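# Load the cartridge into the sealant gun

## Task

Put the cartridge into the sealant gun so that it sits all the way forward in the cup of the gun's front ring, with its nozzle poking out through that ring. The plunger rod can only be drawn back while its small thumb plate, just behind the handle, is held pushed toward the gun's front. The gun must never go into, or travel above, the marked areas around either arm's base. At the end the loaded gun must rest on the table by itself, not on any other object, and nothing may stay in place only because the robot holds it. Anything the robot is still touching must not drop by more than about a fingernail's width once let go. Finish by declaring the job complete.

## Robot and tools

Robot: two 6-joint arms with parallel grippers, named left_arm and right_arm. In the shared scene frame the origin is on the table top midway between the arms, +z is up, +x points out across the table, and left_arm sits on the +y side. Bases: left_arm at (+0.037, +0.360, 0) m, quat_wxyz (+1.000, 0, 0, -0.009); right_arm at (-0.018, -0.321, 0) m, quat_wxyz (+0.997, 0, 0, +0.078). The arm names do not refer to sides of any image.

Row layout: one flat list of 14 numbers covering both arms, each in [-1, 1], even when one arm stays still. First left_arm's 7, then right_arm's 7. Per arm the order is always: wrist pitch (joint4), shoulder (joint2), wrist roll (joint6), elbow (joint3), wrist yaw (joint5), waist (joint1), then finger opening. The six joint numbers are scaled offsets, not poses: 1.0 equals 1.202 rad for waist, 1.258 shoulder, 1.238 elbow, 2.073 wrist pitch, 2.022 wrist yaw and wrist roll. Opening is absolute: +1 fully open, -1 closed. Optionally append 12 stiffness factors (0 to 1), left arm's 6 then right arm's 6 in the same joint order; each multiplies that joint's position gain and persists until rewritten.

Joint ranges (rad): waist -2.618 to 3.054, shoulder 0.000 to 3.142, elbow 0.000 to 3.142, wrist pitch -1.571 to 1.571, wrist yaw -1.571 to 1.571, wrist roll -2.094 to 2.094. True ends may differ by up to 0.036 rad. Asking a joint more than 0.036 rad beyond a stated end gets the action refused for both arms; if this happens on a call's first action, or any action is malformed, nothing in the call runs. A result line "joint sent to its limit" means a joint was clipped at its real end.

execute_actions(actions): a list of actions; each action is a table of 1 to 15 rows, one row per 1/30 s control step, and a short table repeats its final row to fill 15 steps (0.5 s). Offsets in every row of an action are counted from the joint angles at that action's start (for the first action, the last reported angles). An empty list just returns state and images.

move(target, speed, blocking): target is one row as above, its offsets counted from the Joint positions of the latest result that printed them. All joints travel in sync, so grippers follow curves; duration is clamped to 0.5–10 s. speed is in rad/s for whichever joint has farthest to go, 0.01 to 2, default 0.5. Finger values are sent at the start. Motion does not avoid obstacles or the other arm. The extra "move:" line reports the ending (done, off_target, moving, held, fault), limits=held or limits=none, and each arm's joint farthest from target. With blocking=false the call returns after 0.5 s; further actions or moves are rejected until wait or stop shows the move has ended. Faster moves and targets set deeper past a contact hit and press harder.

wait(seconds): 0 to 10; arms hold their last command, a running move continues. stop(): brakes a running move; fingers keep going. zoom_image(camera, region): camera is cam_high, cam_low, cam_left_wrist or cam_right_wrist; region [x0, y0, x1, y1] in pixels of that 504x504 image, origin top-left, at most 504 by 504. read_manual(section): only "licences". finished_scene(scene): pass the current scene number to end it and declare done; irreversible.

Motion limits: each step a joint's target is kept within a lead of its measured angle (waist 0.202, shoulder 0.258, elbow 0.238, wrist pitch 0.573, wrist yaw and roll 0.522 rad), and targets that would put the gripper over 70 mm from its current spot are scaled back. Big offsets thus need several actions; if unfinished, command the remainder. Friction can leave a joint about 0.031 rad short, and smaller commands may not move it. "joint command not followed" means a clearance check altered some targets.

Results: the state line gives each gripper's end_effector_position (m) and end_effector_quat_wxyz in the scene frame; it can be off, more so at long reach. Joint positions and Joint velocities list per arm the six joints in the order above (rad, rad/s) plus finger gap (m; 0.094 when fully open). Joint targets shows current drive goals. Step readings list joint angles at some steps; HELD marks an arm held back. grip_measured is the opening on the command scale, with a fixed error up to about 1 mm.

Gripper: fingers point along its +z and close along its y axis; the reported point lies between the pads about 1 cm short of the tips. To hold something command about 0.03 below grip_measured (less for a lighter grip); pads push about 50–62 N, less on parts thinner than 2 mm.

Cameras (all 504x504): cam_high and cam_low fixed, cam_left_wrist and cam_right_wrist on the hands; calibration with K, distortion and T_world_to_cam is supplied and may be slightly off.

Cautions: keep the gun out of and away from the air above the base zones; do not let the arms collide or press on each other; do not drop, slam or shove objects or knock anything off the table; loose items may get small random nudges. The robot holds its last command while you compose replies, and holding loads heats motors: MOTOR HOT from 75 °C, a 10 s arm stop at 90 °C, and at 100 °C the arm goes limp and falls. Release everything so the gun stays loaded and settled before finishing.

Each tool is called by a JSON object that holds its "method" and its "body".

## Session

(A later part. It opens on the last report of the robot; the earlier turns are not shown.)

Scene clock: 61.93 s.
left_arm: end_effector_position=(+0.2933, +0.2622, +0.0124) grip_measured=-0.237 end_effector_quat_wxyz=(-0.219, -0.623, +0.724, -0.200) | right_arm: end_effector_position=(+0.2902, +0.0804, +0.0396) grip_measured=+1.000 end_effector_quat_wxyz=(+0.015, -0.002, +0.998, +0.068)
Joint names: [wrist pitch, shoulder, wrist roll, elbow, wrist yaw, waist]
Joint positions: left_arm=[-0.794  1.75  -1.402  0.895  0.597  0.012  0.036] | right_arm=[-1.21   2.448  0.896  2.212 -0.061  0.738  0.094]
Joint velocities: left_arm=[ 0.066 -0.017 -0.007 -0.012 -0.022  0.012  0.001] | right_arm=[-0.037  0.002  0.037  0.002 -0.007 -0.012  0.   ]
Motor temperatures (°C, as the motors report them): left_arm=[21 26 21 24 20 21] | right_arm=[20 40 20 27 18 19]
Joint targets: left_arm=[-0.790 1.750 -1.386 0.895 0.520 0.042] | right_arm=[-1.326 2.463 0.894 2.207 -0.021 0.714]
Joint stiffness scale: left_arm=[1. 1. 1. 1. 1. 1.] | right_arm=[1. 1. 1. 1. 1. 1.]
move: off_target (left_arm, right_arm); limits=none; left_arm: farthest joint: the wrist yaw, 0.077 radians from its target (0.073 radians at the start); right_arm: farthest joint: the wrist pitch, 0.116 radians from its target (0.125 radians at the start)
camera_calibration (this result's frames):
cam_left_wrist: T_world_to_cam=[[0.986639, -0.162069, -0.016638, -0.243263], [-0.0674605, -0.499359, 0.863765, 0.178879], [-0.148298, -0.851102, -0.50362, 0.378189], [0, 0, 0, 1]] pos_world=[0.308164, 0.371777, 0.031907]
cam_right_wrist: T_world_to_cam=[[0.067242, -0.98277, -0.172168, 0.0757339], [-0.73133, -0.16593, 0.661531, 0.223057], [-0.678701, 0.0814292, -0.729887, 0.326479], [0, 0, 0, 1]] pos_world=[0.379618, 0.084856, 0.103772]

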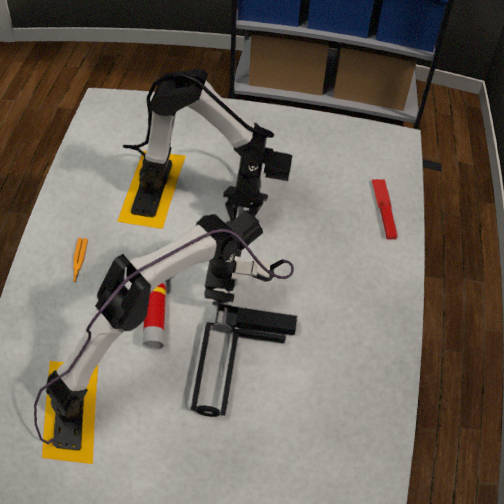

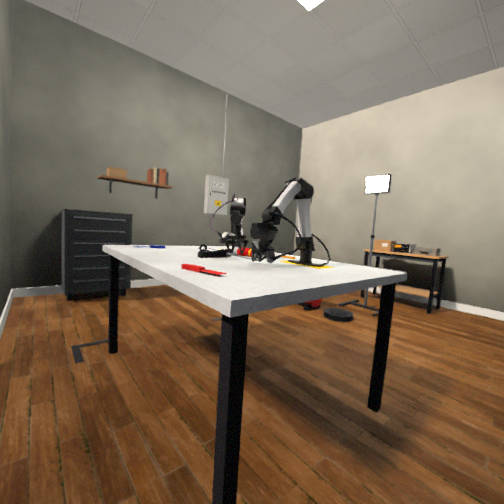

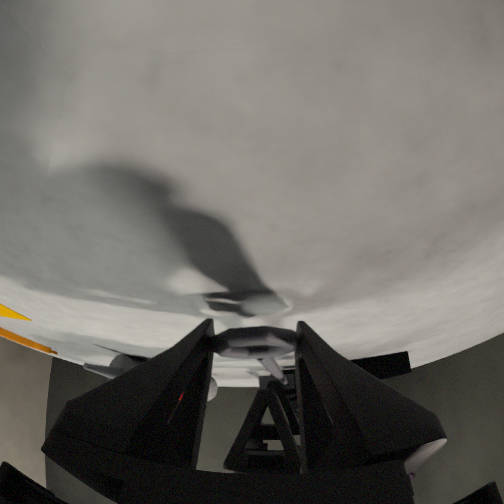

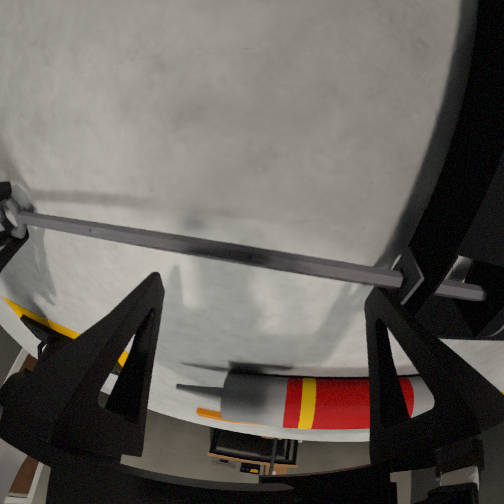

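{"method": "move", "body": {"target": [0,0,0,0,0,0,-0.3,0,0,0,0,0,0,0.6]}}

{"method": "move", "body": {"target": [0,0,0,0,0,0,-0.3,-0.05,-0.12,0,0,0,0,0.6], "speed": 0.3}}

{"method": "move", "body": {"target": [0,0,0,0,0,0,-0.3,0.015,-0.31,-0.746,-0.485,0.032,0.186,1], "speed": 0.9}}

Scene clock: 64.03 s.
left_arm: end_effector_position=(+0.2932, +0.2619, +0.0126) grip_measured=-0.237 end_effector_quat_wxyz=(-0.219, -0.623, +0.724, -0.201) | right_arm: end_effector_position=(+0.2907, +0.0812, +0.0398) grip_measured=+0.602 end_effector_quat_wxyz=(+0.016, -0.002, +0.997, +0.069)
Joint names: [wrist pitch, shoulder, wrist roll, elbow, wrist yaw, waist]
Joint positions: left_arm=[-0.795  1.75  -1.402  0.895  0.599  0.012  0.036] | right_arm=[-1.206  2.448  0.896  2.212 -0.062  0.738  0.075]
Joint velocities: left_arm=[-0.022 -0.012 -0.037 -0.022  0.022 -0.002 -0.001] | right_arm=[-0.022 -0.017  0.037 -0.002  0.007 -0.007 -0.001]
Motor temperatures (°C, as the motors report them): left_arm=[21 26 21 24 20 21] | right_arm=[20 40 20 27 18 19]
Joint targets: left_arm=[-0.794 1.750 -1.402 0.895 0.597 0.012] | right_arm=[-1.210 2.448 0.895 2.212 -0.061 0.738]
Joint stiffness scale: left_arm=[1. 1. 1. 1. 1. 1.] | right_arm=[1. 1. 1. 1. 1. 1.]
move: done; limits=none; left_arm: farthest joint: the wrist yaw, 0.002 radians from its target (0.000 radians at the start); right_arm: farthest joint: the wrist pitch, 0.004 radians from its target (0.000 radians at the start)
camera_calibration (this result's frames):
cam_left_wrist: T_world_to_cam=[[0.986595, -0.16233, -0.0167167, -0.243132], [-0.0672375, -0.497701, 0.864738, 0.178012], [-0.148693, -0.852023, -0.501944, 0.378292], [0, 0, 0, 1]] pos_world=[0.308091, 0.371442, 0.0318835]
cam_right_wrist: T_world_to_cam=[[0.0676487, -0.982164, -0.175436, 0.0764782], [-0.7325, -0.168279, 0.65964, 0.224064], [-0.677397, 0.0838833, -0.730819, 0.326289], [0, 0, 0, 1]] pos_world=[0.37998, 0.0854491, 0.104074]

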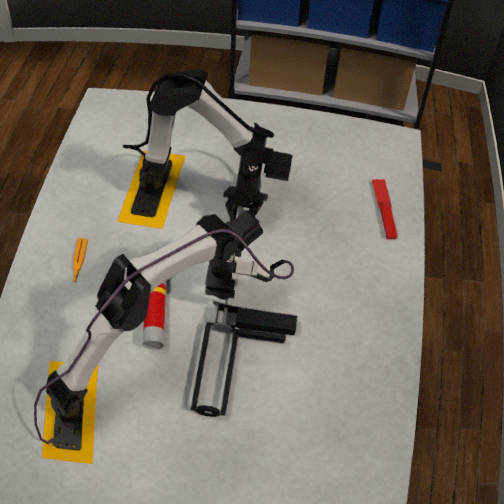

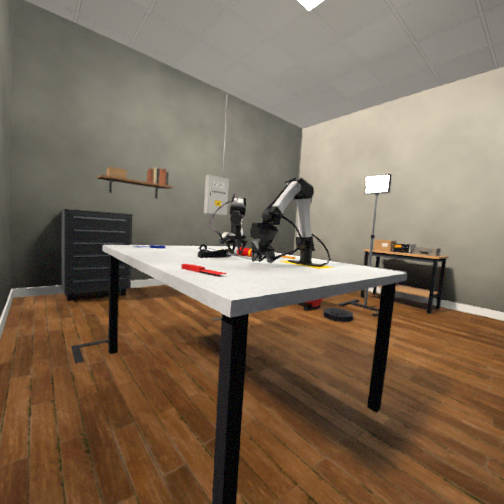

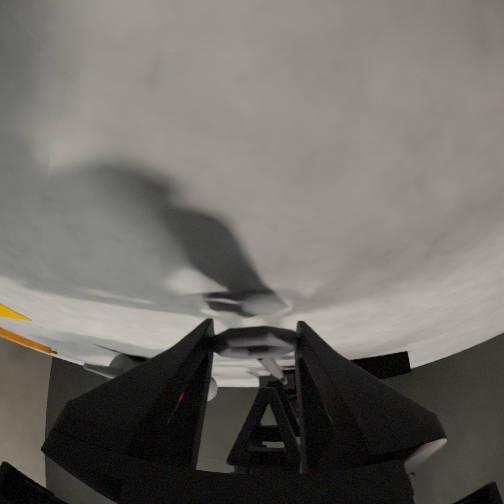

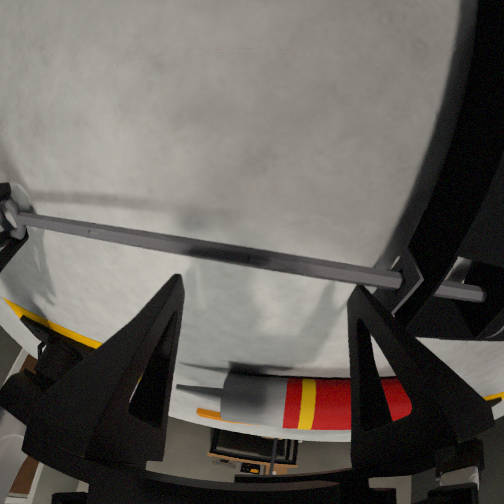

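Scene clock: 65.17 s.
left_arm: end_effector_position=(+0.2932, +0.2619, +0.0126) grip_measured=-0.237 end_effector_quat_wxyz=(-0.219, -0.623, +0.724, -0.201) | right_arm: end_effector_position=(+0.2810, +0.0692, +0.1097) grip_measured=+0.602 end_effector_quat_wxyz=(+0.036, -0.003, +0.995, +0.095)
Joint names: [wrist pitch, shoulder, wrist roll, elbow, wrist yaw, waist]
Joint positions: left_arm=[-0.795  1.75  -1.402  0.895  0.599  0.012  0.036] | right_arm=[-1.294  2.295  0.896  2.212 -0.062  0.738  0.075]
Joint velocities: left_arm=[ 0.022 -0.002  0.037 -0.007  0.051  0.027 -0.   ] | right_arm=[-0.051 -0.007  0.037  0.012 -0.022  0.012 -0.001]
Motor temperatures (°C, as the motors report them): left_arm=[21 26 21 24 20 21] | right_arm=[20 41 20 27 18 19]
Joint targets: left_arm=[-0.795 1.750 -1.402 0.895 0.599 0.012] | right_arm=[-1.310 2.297 0.896 2.212 -0.062 0.738]
Joint stiffness scale: left_arm=[1. 1. 1. 1. 1. 1.] | right_arm=[1. 1. 1. 1. 1. 1.]
move: done; limits=none; left_arm: farthest joint: the waist, 0.000 radians from its target (0.000 radians at the start); right_arm: farthest joint: the wrist pitch, 0.016 radians from its target (0.103 radians at the start)
camera_calibration (this result's frames):
cam_left_wrist: T_world_to_cam=[[0.986595, -0.16233, -0.0167167, -0.243132], [-0.0672375, -0.497701, 0.864738, 0.178012], [-0.148693, -0.852023, -0.501944, 0.378292], [0, 0, 0, 1]] pos_world=[0.308091, 0.371442, 0.0318835]
cam_right_wrist: T_world_to_cam=[[0.0757657, -0.97204, -0.222255, 0.0797717], [-0.758614, -0.200848, 0.61981, 0.182814], [-0.64712, 0.121645, -0.752621, 0.363174], [0, 0, 0, 1]] pos_world=[0.367658, 0.0700808, 0.177752]

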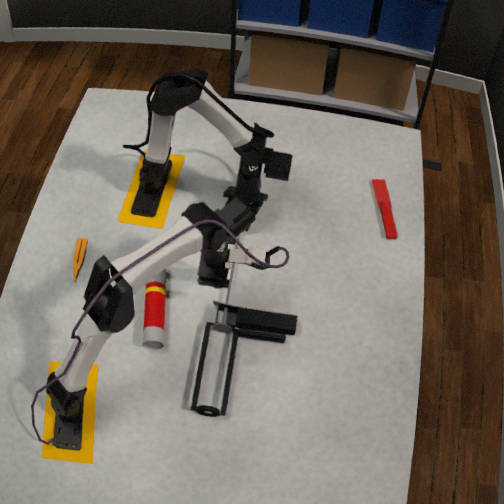

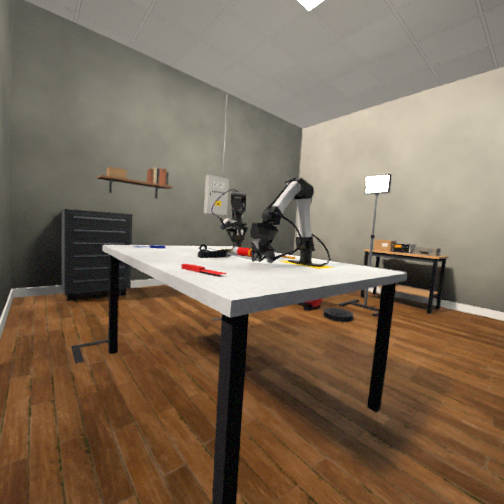

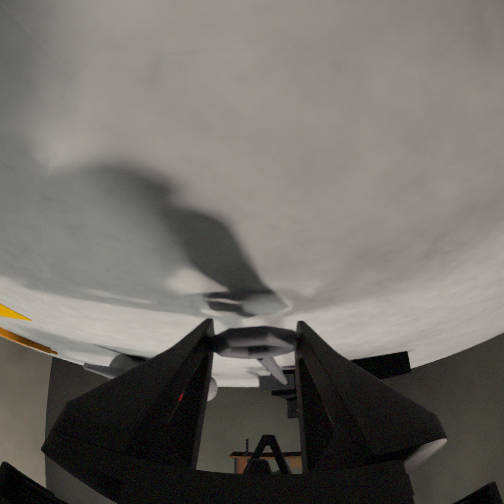

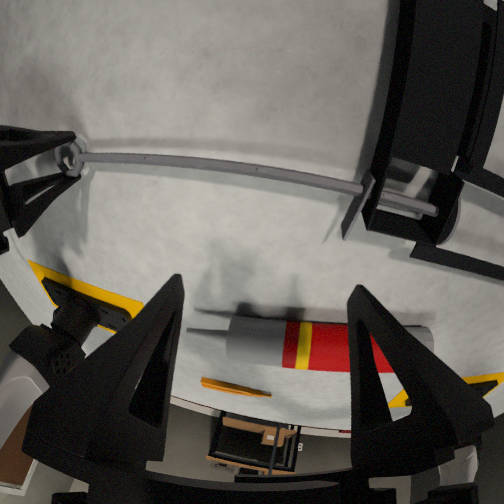

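Scene clock: 67.77 s.
left_arm: end_effector_position=(+0.2932, +0.2619, +0.0126) grip_measured=-0.237 end_effector_quat_wxyz=(-0.219, -0.623, +0.724, -0.201) | right_arm: end_effector_position=(+0.1425, +0.0062, +0.1044) grip_measured=+1.000 end_effector_quat_wxyz=(-0.004, +0.757, -0.654, -0.006)
Joint names: [wrist pitch, shoulder, wrist roll, elbow, wrist yaw, waist]
Joint positions: left_arm=[-0.795  1.75  -1.402  0.895  0.599  0.012  0.036] | right_arm=[-1.274  1.917 -0.606  1.631 -0.009  0.954  0.094]
Joint velocities: left_arm=[-0.095 -0.007 -0.022 -0.017  0.007 -0.017  0.   ] | right_arm=[ 0.022  0.007 -0.066 -0.022  0.095 -0.002  0.   ]
Motor temperatures (°C, as the motors report them): left_arm=[21 26 21 24 20 21] | right_arm=[20 41 20 27 18 19]
Joint targets: left_arm=[-0.795 1.750 -1.402 0.895 0.599 0.012] | right_arm=[-1.263 1.905 -0.613 1.612 0.003 0.962]
Joint stiffness scale: left_arm=[1. 1. 1. 1. 1. 1.] | right_arm=[1. 1. 1. 1. 1. 1.]
move: done; limits=none; left_arm: farthest joint: the waist, 0.000 radians from its target (0.000 radians at the start); right_arm: farthest joint: the elbow, 0.020 radians from its target (0.600 radians at the start)
camera_calibration (this result's frames):
cam_left_wrist: T_world_to_cam=[[0.986595, -0.16233, -0.0167167, -0.243132], [-0.0672375, -0.497701, 0.864738, 0.178012], [-0.148693, -0.852023, -0.501944, 0.378292], [0, 0, 0, 1]] pos_world=[0.308091, 0.371442, 0.0318835]
cam_right_wrist: T_world_to_cam=[[0.977763, 0.205879, -0.0399211, -0.127027], [0.17607, -0.70248, 0.68958, -0.068969], [0.113926, -0.681275, -0.723108, 0.170619], [0, 0, 0, 1]] pos_world=[0.116907, 0.0939412, 0.165865]

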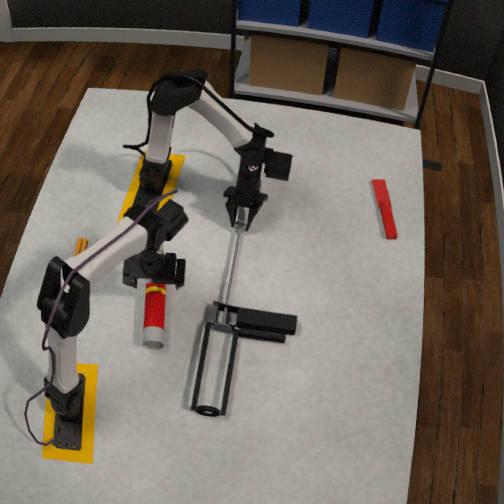

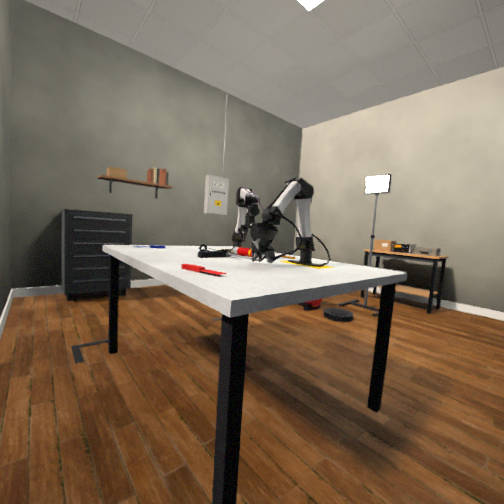

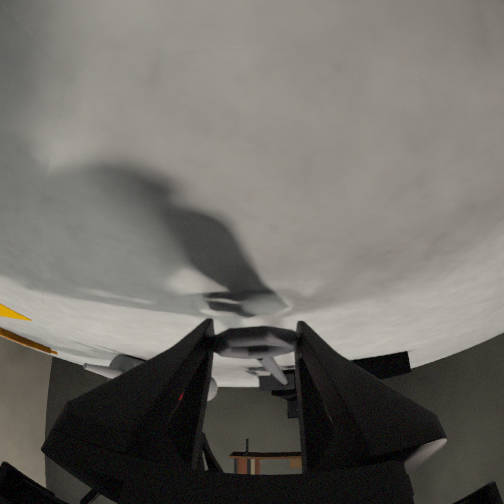

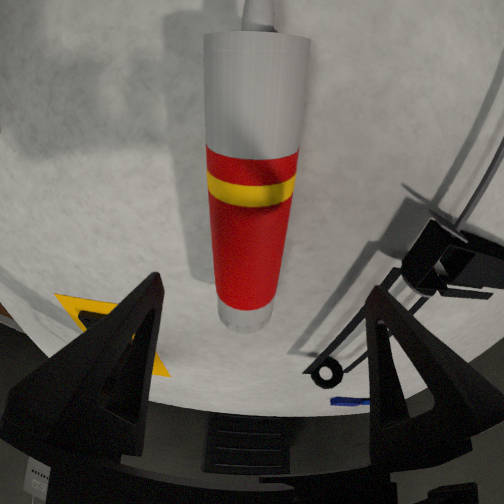

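{"method": "move", "body": {"target": [0,0,0,0,0,0,-0.3,0.132,0.04,0,-0.205,0,0.032,1], "speed": 0.25}}

{"method": "move", "body": {"target": [0,0,0,0,0,0,-0.3,0,0,0,0,0,0,0]}}

Scene clock: 70.27 s.
left_arm: end_effector_position=(+0.2932, +0.2619, +0.0126) grip_measured=-0.237 end_effector_quat_wxyz=(-0.219, -0.623, +0.724, -0.201) | right_arm: end_effector_position=(+0.1304, +0.0049, +0.0327) grip_measured=+1.000 end_effector_quat_wxyz=(+0.002, +0.766, -0.643, -0.004)
Joint names: [wrist pitch, shoulder, wrist roll, elbow, wrist yaw, waist]
Joint positions: left_arm=[-0.795  1.75  -1.402  0.895  0.599  0.012  0.036] | right_arm=[-1.012  1.956 -0.607  1.395 -0.009  0.982  0.094]
Joint velocities: left_arm=[-0.037 -0.002 -0.007 -0.007  0.007 -0.012  0.001] | right_arm=[ 0.051  0.002  0.022 -0.007 -0.066 -0.017  0.   ]
Motor temperatures (°C, as the motors report them): left_arm=[21 26 21 24 20 21] | right_arm=[20 41 20 27 18 19]
Joint targets: left_arm=[-0.795 1.750 -1.402 0.895 0.599 0.012] | right_arm=[-1.001 1.968 -0.606 1.378 -0.009 0.992]
Joint stiffness scale: left_arm=[1. 1. 1. 1. 1. 1.] | right_arm=[1. 1. 1. 1. 1. 1.]
move: done; limits=none; left_arm: farthest joint: the waist, 0.000 radians from its target (0.000 radians at the start); right_arm: farthest joint: the elbow, 0.017 radians from its target (0.254 radians at the start)
camera_calibration (this result's frames):
cam_left_wrist: T_world_to_cam=[[0.986595, -0.16233, -0.0167167, -0.243132], [-0.0672375, -0.497701, 0.864738, 0.178012], [-0.148693, -0.852023, -0.501944, 0.378292], [0, 0, 0, 1]] pos_world=[0.308091, 0.371442, 0.0318835]
cam_right_wrist: T_world_to_cam=[[0.971146, 0.233618, -0.047942, -0.116788], [0.200118, -0.688917, 0.696668, -0.021841], [0.129727, -0.686161, -0.71579, 0.117015], [0, 0, 0, 1]] pos_world=[0.102609, 0.092528, 0.0933748]

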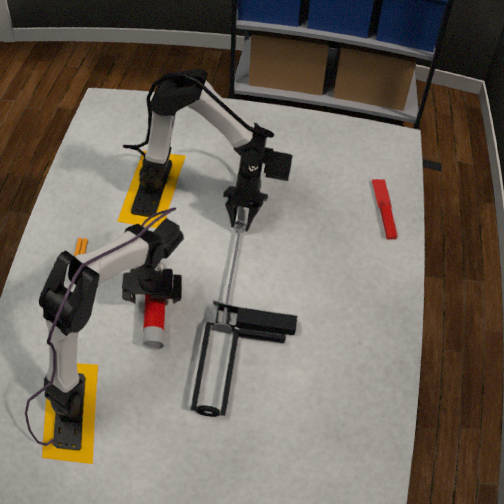

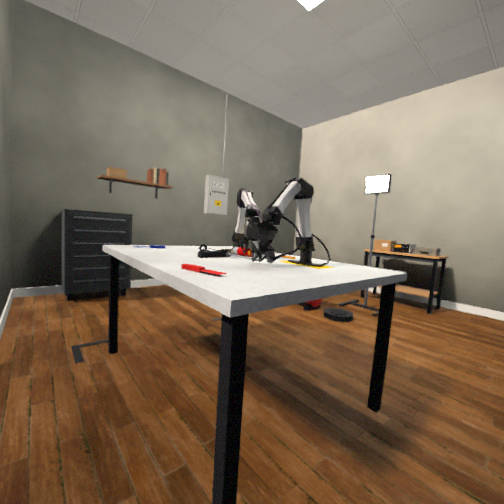

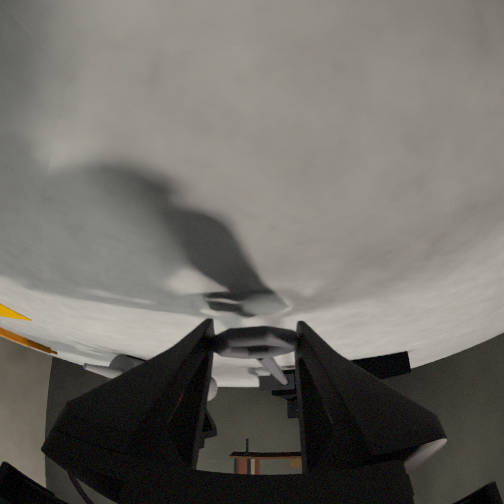

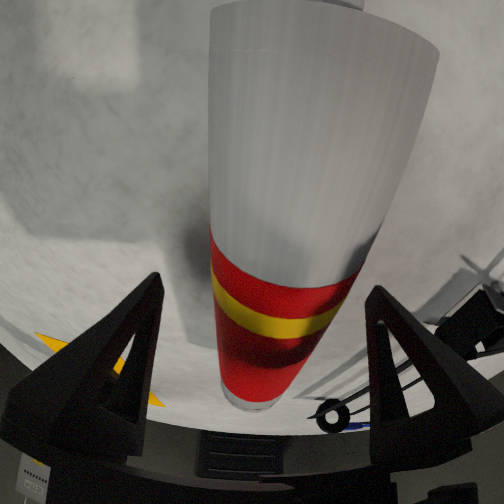

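Scene clock: 70.77 s.
left_arm: end_effector_position=(+0.2932, +0.2619, +0.0126) grip_measured=-0.237 end_effector_quat_wxyz=(-0.219, -0.623, +0.724, -0.201) | right_arm: end_effector_position=(+0.1309, +0.0053, +0.0327) grip_measured=+0.028 end_effector_quat_wxyz=(+0.001, +0.766, -0.643, -0.003)
Joint names: [wrist pitch, shoulder, wrist roll, elbow, wrist yaw, waist]
Joint positions: left_arm=[-0.795  1.75  -1.402  0.895  0.599  0.012  0.036] | right_arm=[-1.01   1.956 -0.607  1.395 -0.007  0.982  0.048]
Joint velocities: left_arm=[ 0.022 -0.012 -0.037 -0.007 -0.007 -0.012 -0.001] | right_arm=[-0.051 -0.002 -0.007 -0.017 -0.007 -0.027 -0.001]
Motor temperatures (°C, as the motors report them): left_arm=[21 26 21 24 20 21] | right_arm=[20 40 20 27 18 19]
Joint targets: left_arm=[-0.795 1.750 -1.402 0.895 0.599 0.012] | right_arm=[-1.012 1.956 -0.607 1.395 -0.009 0.982]
Joint stiffness scale: left_arm=[1. 1. 1. 1. 1. 1.] | right_arm=[1. 1. 1. 1. 1. 1.]
move: done; limits=none; left_arm: farthest joint: the waist, 0.000 radians from its target (0.000 radians at the start); right_arm: farthest joint: the wrist pitch, 0.002 radians from its target (0.000 radians at the start)
camera_calibration (this result's frames):
cam_left_wrist: T_world_to_cam=[[0.986595, -0.16233, -0.0167167, -0.243132], [-0.0672375, -0.497701, 0.864738, 0.178012], [-0.148693, -0.852023, -0.501944, 0.378292], [0, 0, 0, 1]] pos_world=[0.308091, 0.371442, 0.0318835]
cam_right_wrist: T_world_to_cam=[[0.971255, 0.233687, -0.0453294, -0.117442], [0.198487, -0.689919, 0.696142, -0.0214214], [0.131406, -0.685129, -0.716471, 0.117024], [0, 0, 0, 1]] pos_world=[0.10294, 0.092842, 0.093433]

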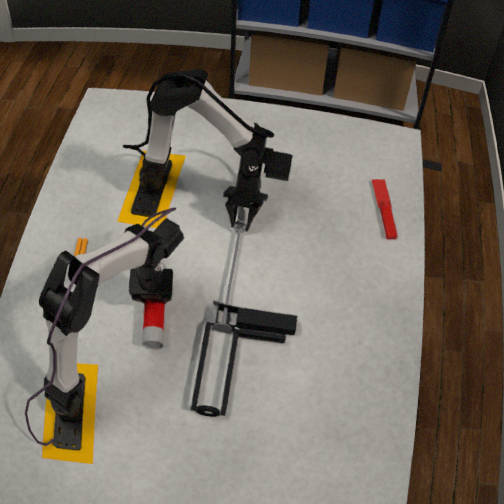

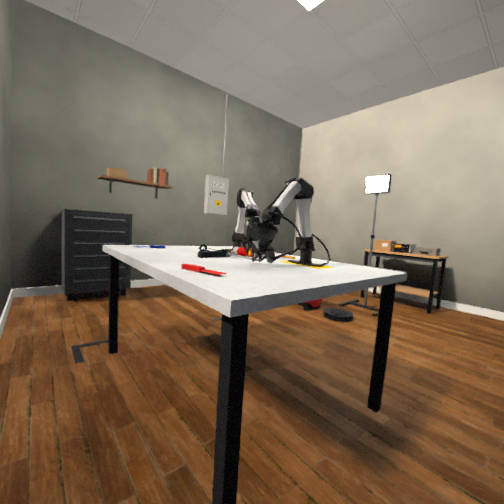

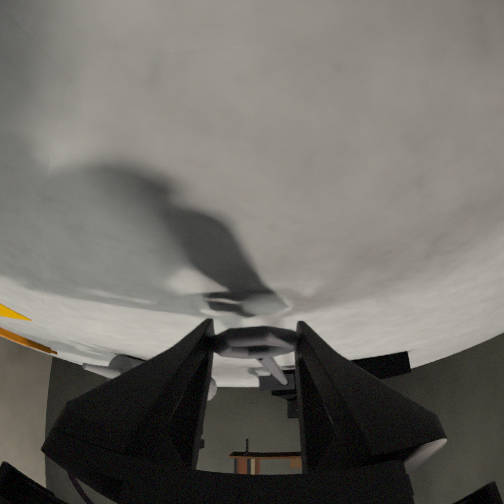

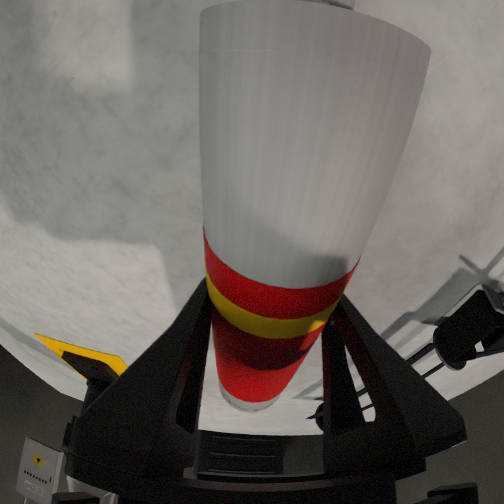

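{"method": "move", "body": {"target": [0,0,0,0,0,0,-0.3,-0.13,-0.13,0,0.11,0,0,-0.01], "speed": 0.3}}

{"method": "move", "body": {"target": [0,0,0,0,0,0,-0.3,0.03,0,0.67,0,-0.06,-0.265,-0.01], "speed": 0.8}}

{"method": "move", "body": {"target": [0,0,0,0,0,0,-0.3,0.03,0,0.665,0,-0.07,-0.27,-0.01], "speed": 0.8}}

Scene clock: 73.53 s.
left_arm: end_effector_position=(+0.2932, +0.2619, +0.0126) grip_measured=-0.237 end_effector_quat_wxyz=(-0.219, -0.623, +0.724, -0.201) | right_arm: end_effector_position=(+0.1212, -0.0156, +0.1029) grip_measured=+0.028 end_effector_quat_wxyz=(+0.004, +0.766, -0.643, -0.003)
Joint names: [wrist pitch, shoulder, wrist roll, elbow, wrist yaw, waist]
Joint positions: left_arm=[-0.795  1.75  -1.402  0.895  0.599  0.012  0.036] | right_arm=[-1.255  1.821 -0.607  1.5   -0.007  0.982  0.048]
Joint velocities: left_arm=[ 0.022 -0.002 -0.007  0.012 -0.022 -0.012 -0.002] | right_arm=[-0.007 -0.012 -0.007  0.007  0.007 -0.012  0.   ]
Motor temperatures (°C, as the motors report them): left_arm=[21 26 21 24 20 21] | right_arm=[20 40 20 27 18 19]
Joint targets: left_arm=[-0.795 1.750 -1.402 0.895 0.599 0.012] | right_arm=[-1.279 1.792 -0.607 1.531 -0.007 0.982]
Joint stiffness scale: left_arm=[1. 1. 1. 1. 1. 1.] | right_arm=[1. 1. 1. 1. 1. 1.]
move: off_target (right_arm); limits=none; left_arm: farthest joint: the waist, 0.000 radians from its target (0.000 radians at the start); right_arm: farthest joint: the elbow, 0.031 radians from its target (0.137 radians at the start)
camera_calibration (this result's frames):
cam_left_wrist: T_world_to_cam=[[0.986595, -0.16233, -0.0167167, -0.243132], [-0.0672375, -0.497701, 0.864738, 0.178012], [-0.148693, -0.852023, -0.501944, 0.378292], [0, 0, 0, 1]] pos_world=[0.308091, 0.371442, 0.0318835]
cam_right_wrist: T_world_to_cam=[[0.971142, 0.233443, -0.0488685, -0.0996518], [0.200157, -0.686293, 0.699241, -0.0832209], [0.129695, -0.688844, -0.713213, 0.154034], [0, 0, 0, 1]] pos_world=[0.0934559, 0.0722545, 0.163181]

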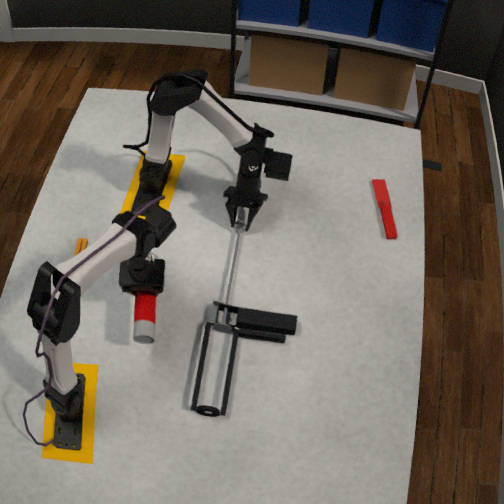

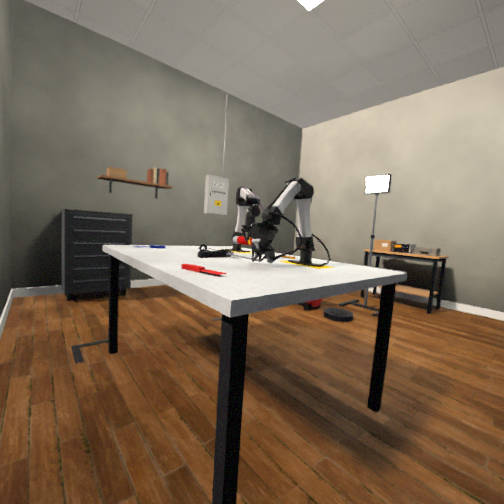

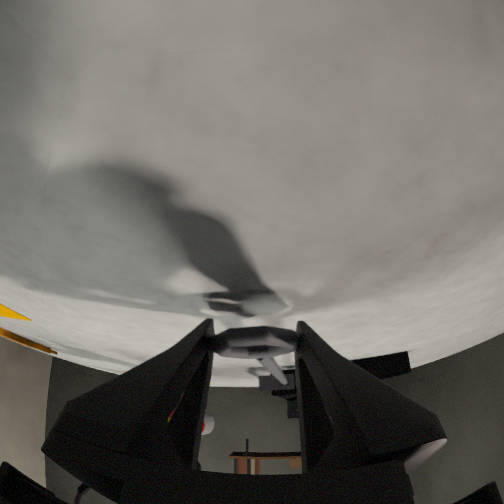

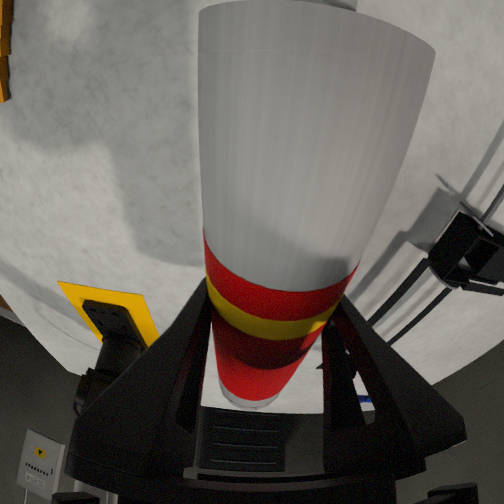

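Scene clock: 76.10 s.
left_arm: end_effector_position=(+0.2932, +0.2619, +0.0126) grip_measured=-0.237 end_effector_quat_wxyz=(-0.219, -0.623, +0.724, -0.201) | right_arm: end_effector_position=(+0.2051, -0.0523, +0.1014) grip_measured=+0.028 end_effector_quat_wxyz=(-0.021, -0.045, +0.998, +0.050)
Joint names: [wrist pitch, shoulder, wrist roll, elbow, wrist yaw, waist]
Joint positions: left_arm=[-0.795  1.75  -1.402  0.895  0.599  0.012  0.036] | right_arm=[-1.2    1.829  0.74   1.5   -0.102  0.671  0.048]
Joint velocities: left_arm=[ 0.022  0.012  0.022 -0.022 -0.007 -0.007 -0.   ] | right_arm=[ 0.007 -0.007 -0.066 -0.002  0.007  0.022 -0.001]
Motor temperatures (°C, as the motors report them): left_arm=[21 26 21 24 20 21] | right_arm=[20 40 20 28 18 19]
Joint targets: left_arm=[-0.795 1.750 -1.402 0.895 0.599 0.012] | right_arm=[-1.193 1.821 0.748 1.500 -0.128 0.663]
Joint stiffness scale: left_arm=[1. 1. 1. 1. 1. 1.] | right_arm=[1. 1. 1. 1. 1. 1.]
move: off_target (right_arm); limits=none; left_arm: farthest joint: the waist, 0.000 radians from its target (0.000 radians at the start); right_arm: farthest joint: the wrist yaw, 0.027 radians from its target (0.121 radians at the start)
camera_calibration (this result's frames):
cam_left_wrist: T_world_to_cam=[[0.986595, -0.16233, -0.0167167, -0.243132], [-0.0672375, -0.497701, 0.864738, 0.178012], [-0.148693, -0.852023, -0.501944, 0.378292], [0, 0, 0, 1]] pos_world=[0.308091, 0.371442, 0.0318835]
cam_right_wrist: T_world_to_cam=[[0.145106, -0.978894, -0.14391, -0.0569243], [-0.668395, -0.204226, 0.715221, 0.0776201], [-0.729516, -0.00759402, -0.683922, 0.325772], [0, 0, 0, 1]] pos_world=[0.297797, -0.037397, 0.159095]

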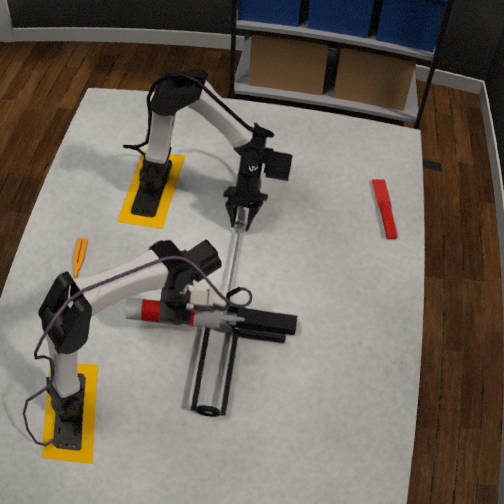

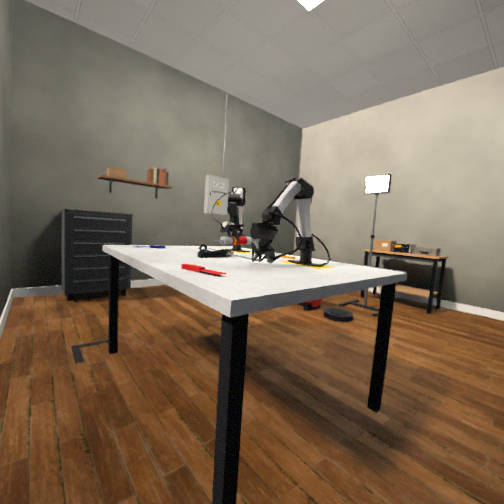

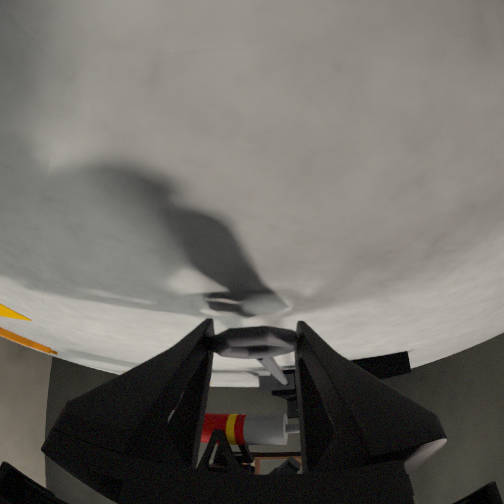

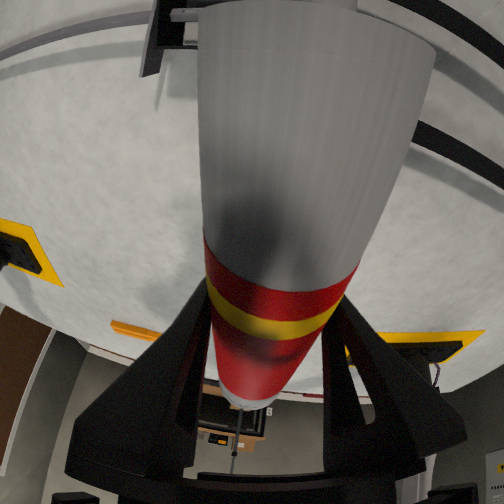

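Scene clock: 78.67 s.
left_arm: end_effector_position=(+0.2932, +0.2619, +0.0126) grip_measured=-0.237 end_effector_quat_wxyz=(-0.219, -0.623, +0.724, -0.201) | right_arm: end_effector_position=(+0.2769, -0.1159, +0.1014) grip_measured=+0.028 end_effector_quat_wxyz=(-0.089, +0.700, +0.706, +0.060)
Joint names: [wrist pitch, shoulder, wrist roll, elbow, wrist yaw, waist]
Joint positions: left_arm=[-0.795  1.75  -1.402  0.895  0.599  0.012  0.036] | right_arm=[-1.164  1.839  2.079  1.5   -0.205  0.353  0.048]
Joint velocities: left_arm=[ 0.007  0.007 -0.007  0.017 -0.037  0.017 -0.   ] | right_arm=[-0.007 -0.012  0.007 -0.012  0.022 -0.012 -0.   ]
Motor temperatures (°C, as the motors report them): left_arm=[21 26 21 24 20 21] | right_arm=[20 40 20 28 18 19]
Joint targets: left_arm=[-0.795 1.750 -1.402 0.895 0.599 0.012] | right_arm=[-1.138 1.829 2.085 1.500 -0.243 0.346]
Joint stiffness scale: left_arm=[1. 1. 1. 1. 1. 1.] | right_arm=[1. 1. 1. 1. 1. 1.]
move: off_target (right_arm); limits=none; left_arm: farthest joint: the waist, 0.000 radians from its target (0.000 radians at the start); right_arm: farthest joint: the wrist yaw, 0.039 radians from its target (0.142 radians at the start)
camera_calibration (this result's frames):
cam_left_wrist: T_world_to_cam=[[0.986595, -0.16233, -0.0167167, -0.243132], [-0.0672375, -0.497701, 0.864738, 0.178012], [-0.148693, -0.852023, -0.501944, 0.378292], [0, 0, 0, 1]] pos_world=[0.308091, 0.371442, 0.0318835]
cam_right_wrist: T_world_to_cam=[[-0.997885, -0.06385, -0.0122134, 0.279557], [-0.0452639, 0.547589, 0.835522, 0.014995], [-0.0466602, 0.834308, -0.549321, 0.272518], [0, 0, 0, 1]] pos_world=[0.29236, -0.217725, 0.140585]

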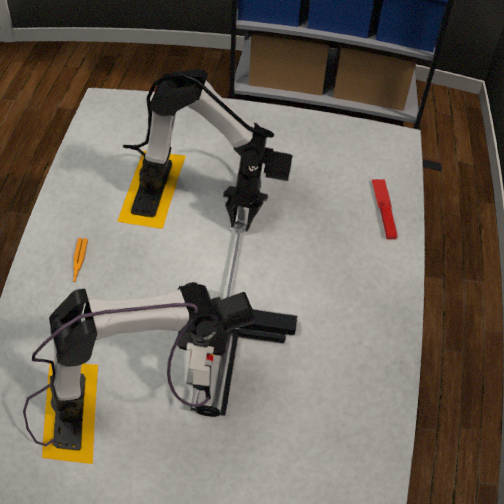

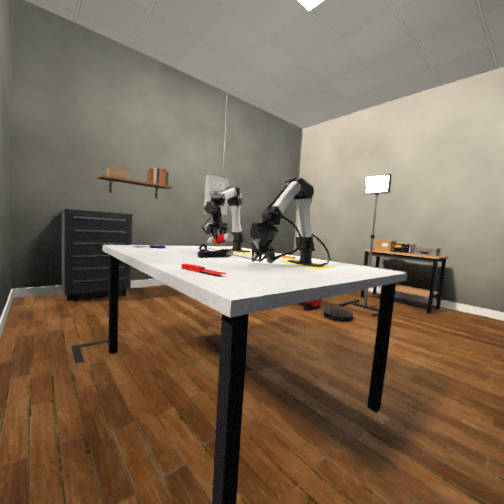

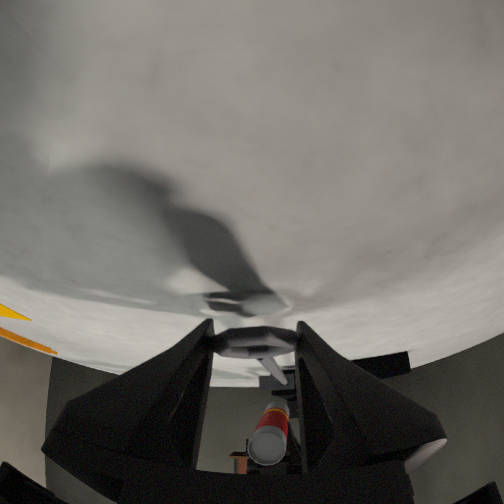

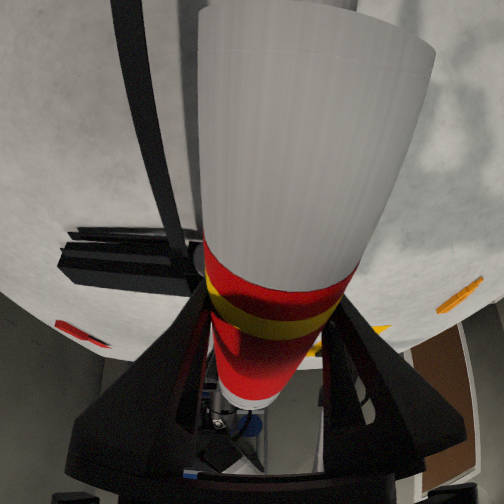

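{"method": "move", "body": {"target": [0,0,0,0,0,0,-0.3,0.04,0.055,0.007,0.108,-0.051,-0.012,-0.01], "speed": 0.2}}

{"method": "zoom_image", "body": {"camera": "cam_high", "region": [130, 290, 290, 450]}}

Scene clock: 80.33 s.
left_arm: end_effector_position=(+0.2932, +0.2619, +0.0126) grip_measured=-0.237 end_effector_quat_wxyz=(-0.219, -0.623, +0.724, -0.201) | right_arm: end_effector_position=(+0.3054, -0.0907, +0.1025) grip_measured=+0.028 end_effector_quat_wxyz=(-0.108, +0.697, +0.702, +0.100)
Joint names: [wrist pitch, shoulder, wrist roll, elbow, wrist yaw, waist]
Joint positions: left_arm=[-0.795  1.75  -1.402  0.895  0.599  0.012  0.036] | right_arm=[-1.111  1.921  2.087  1.597 -0.264  0.348  0.048]
Joint velocities: left_arm=[-0.022 -0.017  0.037 -0.032 -0.051  0.007  0.001] | right_arm=[-0.081  0.017  0.022 -0.007  0.007 -0.017  0.   ]
Motor temperatures (°C, as the motors report them): left_arm=[21 26 21 24 20 21] | right_arm=[20 40 20 28 18 19]
Joint targets: left_arm=[-0.795 1.750 -1.402 0.895 0.599 0.012] | right_arm=[-1.081 1.908 2.093 1.634 -0.308 0.338]
Joint stiffness scale: left_arm=[1. 1. 1. 1. 1. 1.] | right_arm=[1. 1. 1. 1. 1. 1.]
move: off_target (right_arm); limits=none; left_arm: farthest joint: the waist, 0.000 radians from its target (0.000 radians at the start); right_arm: farthest joint: the wrist yaw, 0.044 radians from its target (0.103 radians at the start)
camera_calibration (this result's frames):
cam_left_wrist: T_world_to_cam=[[0.986595, -0.16233, -0.0167167, -0.243132], [-0.0672375, -0.497701, 0.864738, 0.178012], [-0.148693, -0.852023, -0.501944, 0.378292], [0, 0, 0, 1]] pos_world=[0.308091, 0.371442, 0.0318835]
cam_right_wrist: T_world_to_cam=[[-0.997441, -0.0551006, -0.0455661, 0.31374], [-0.0663553, 0.475964, 0.876958, -0.00275311], [-0.0266331, 0.877737, -0.478402, 0.243983], [0, 0, 0, 1]] pos_world=[0.319253, -0.195555, 0.133432]

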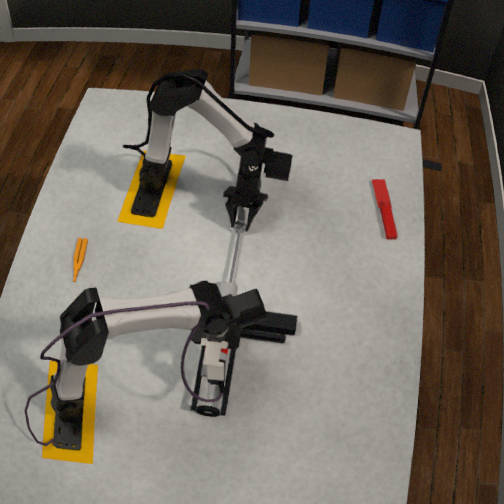

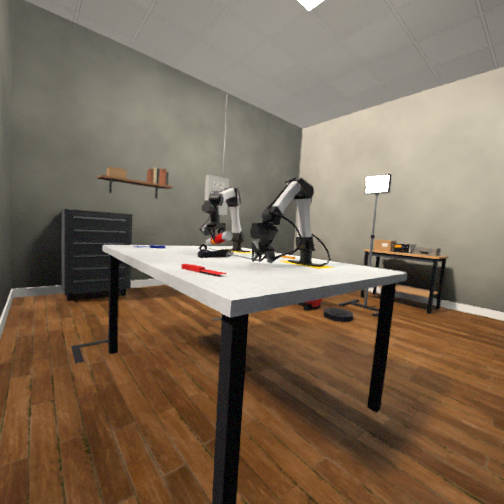

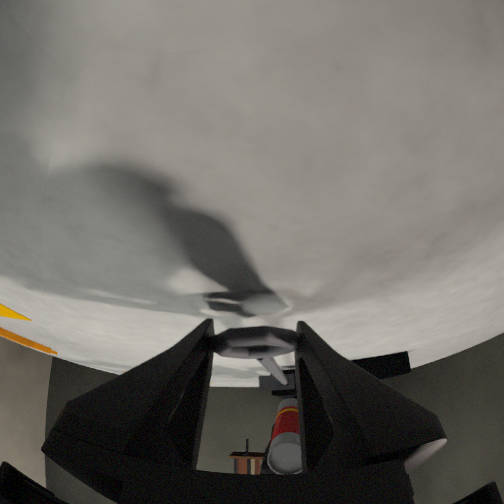

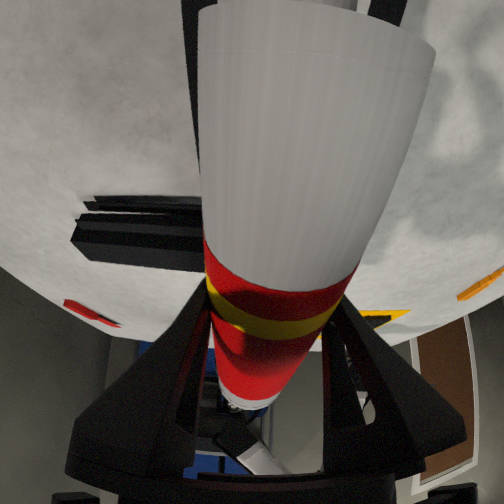

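Region (130, 290, 290, 450) of cam_high's 504x504 image, scaled by 3.150, with more detail than that image has.

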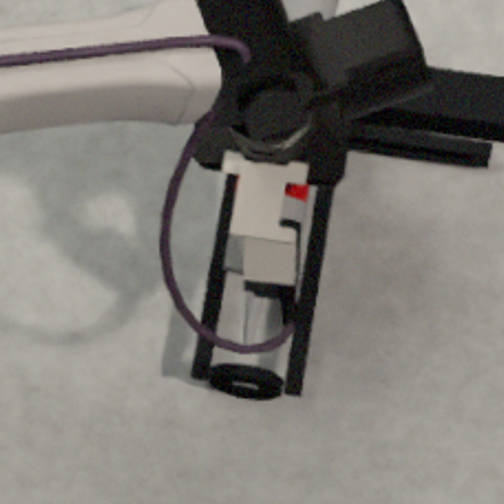

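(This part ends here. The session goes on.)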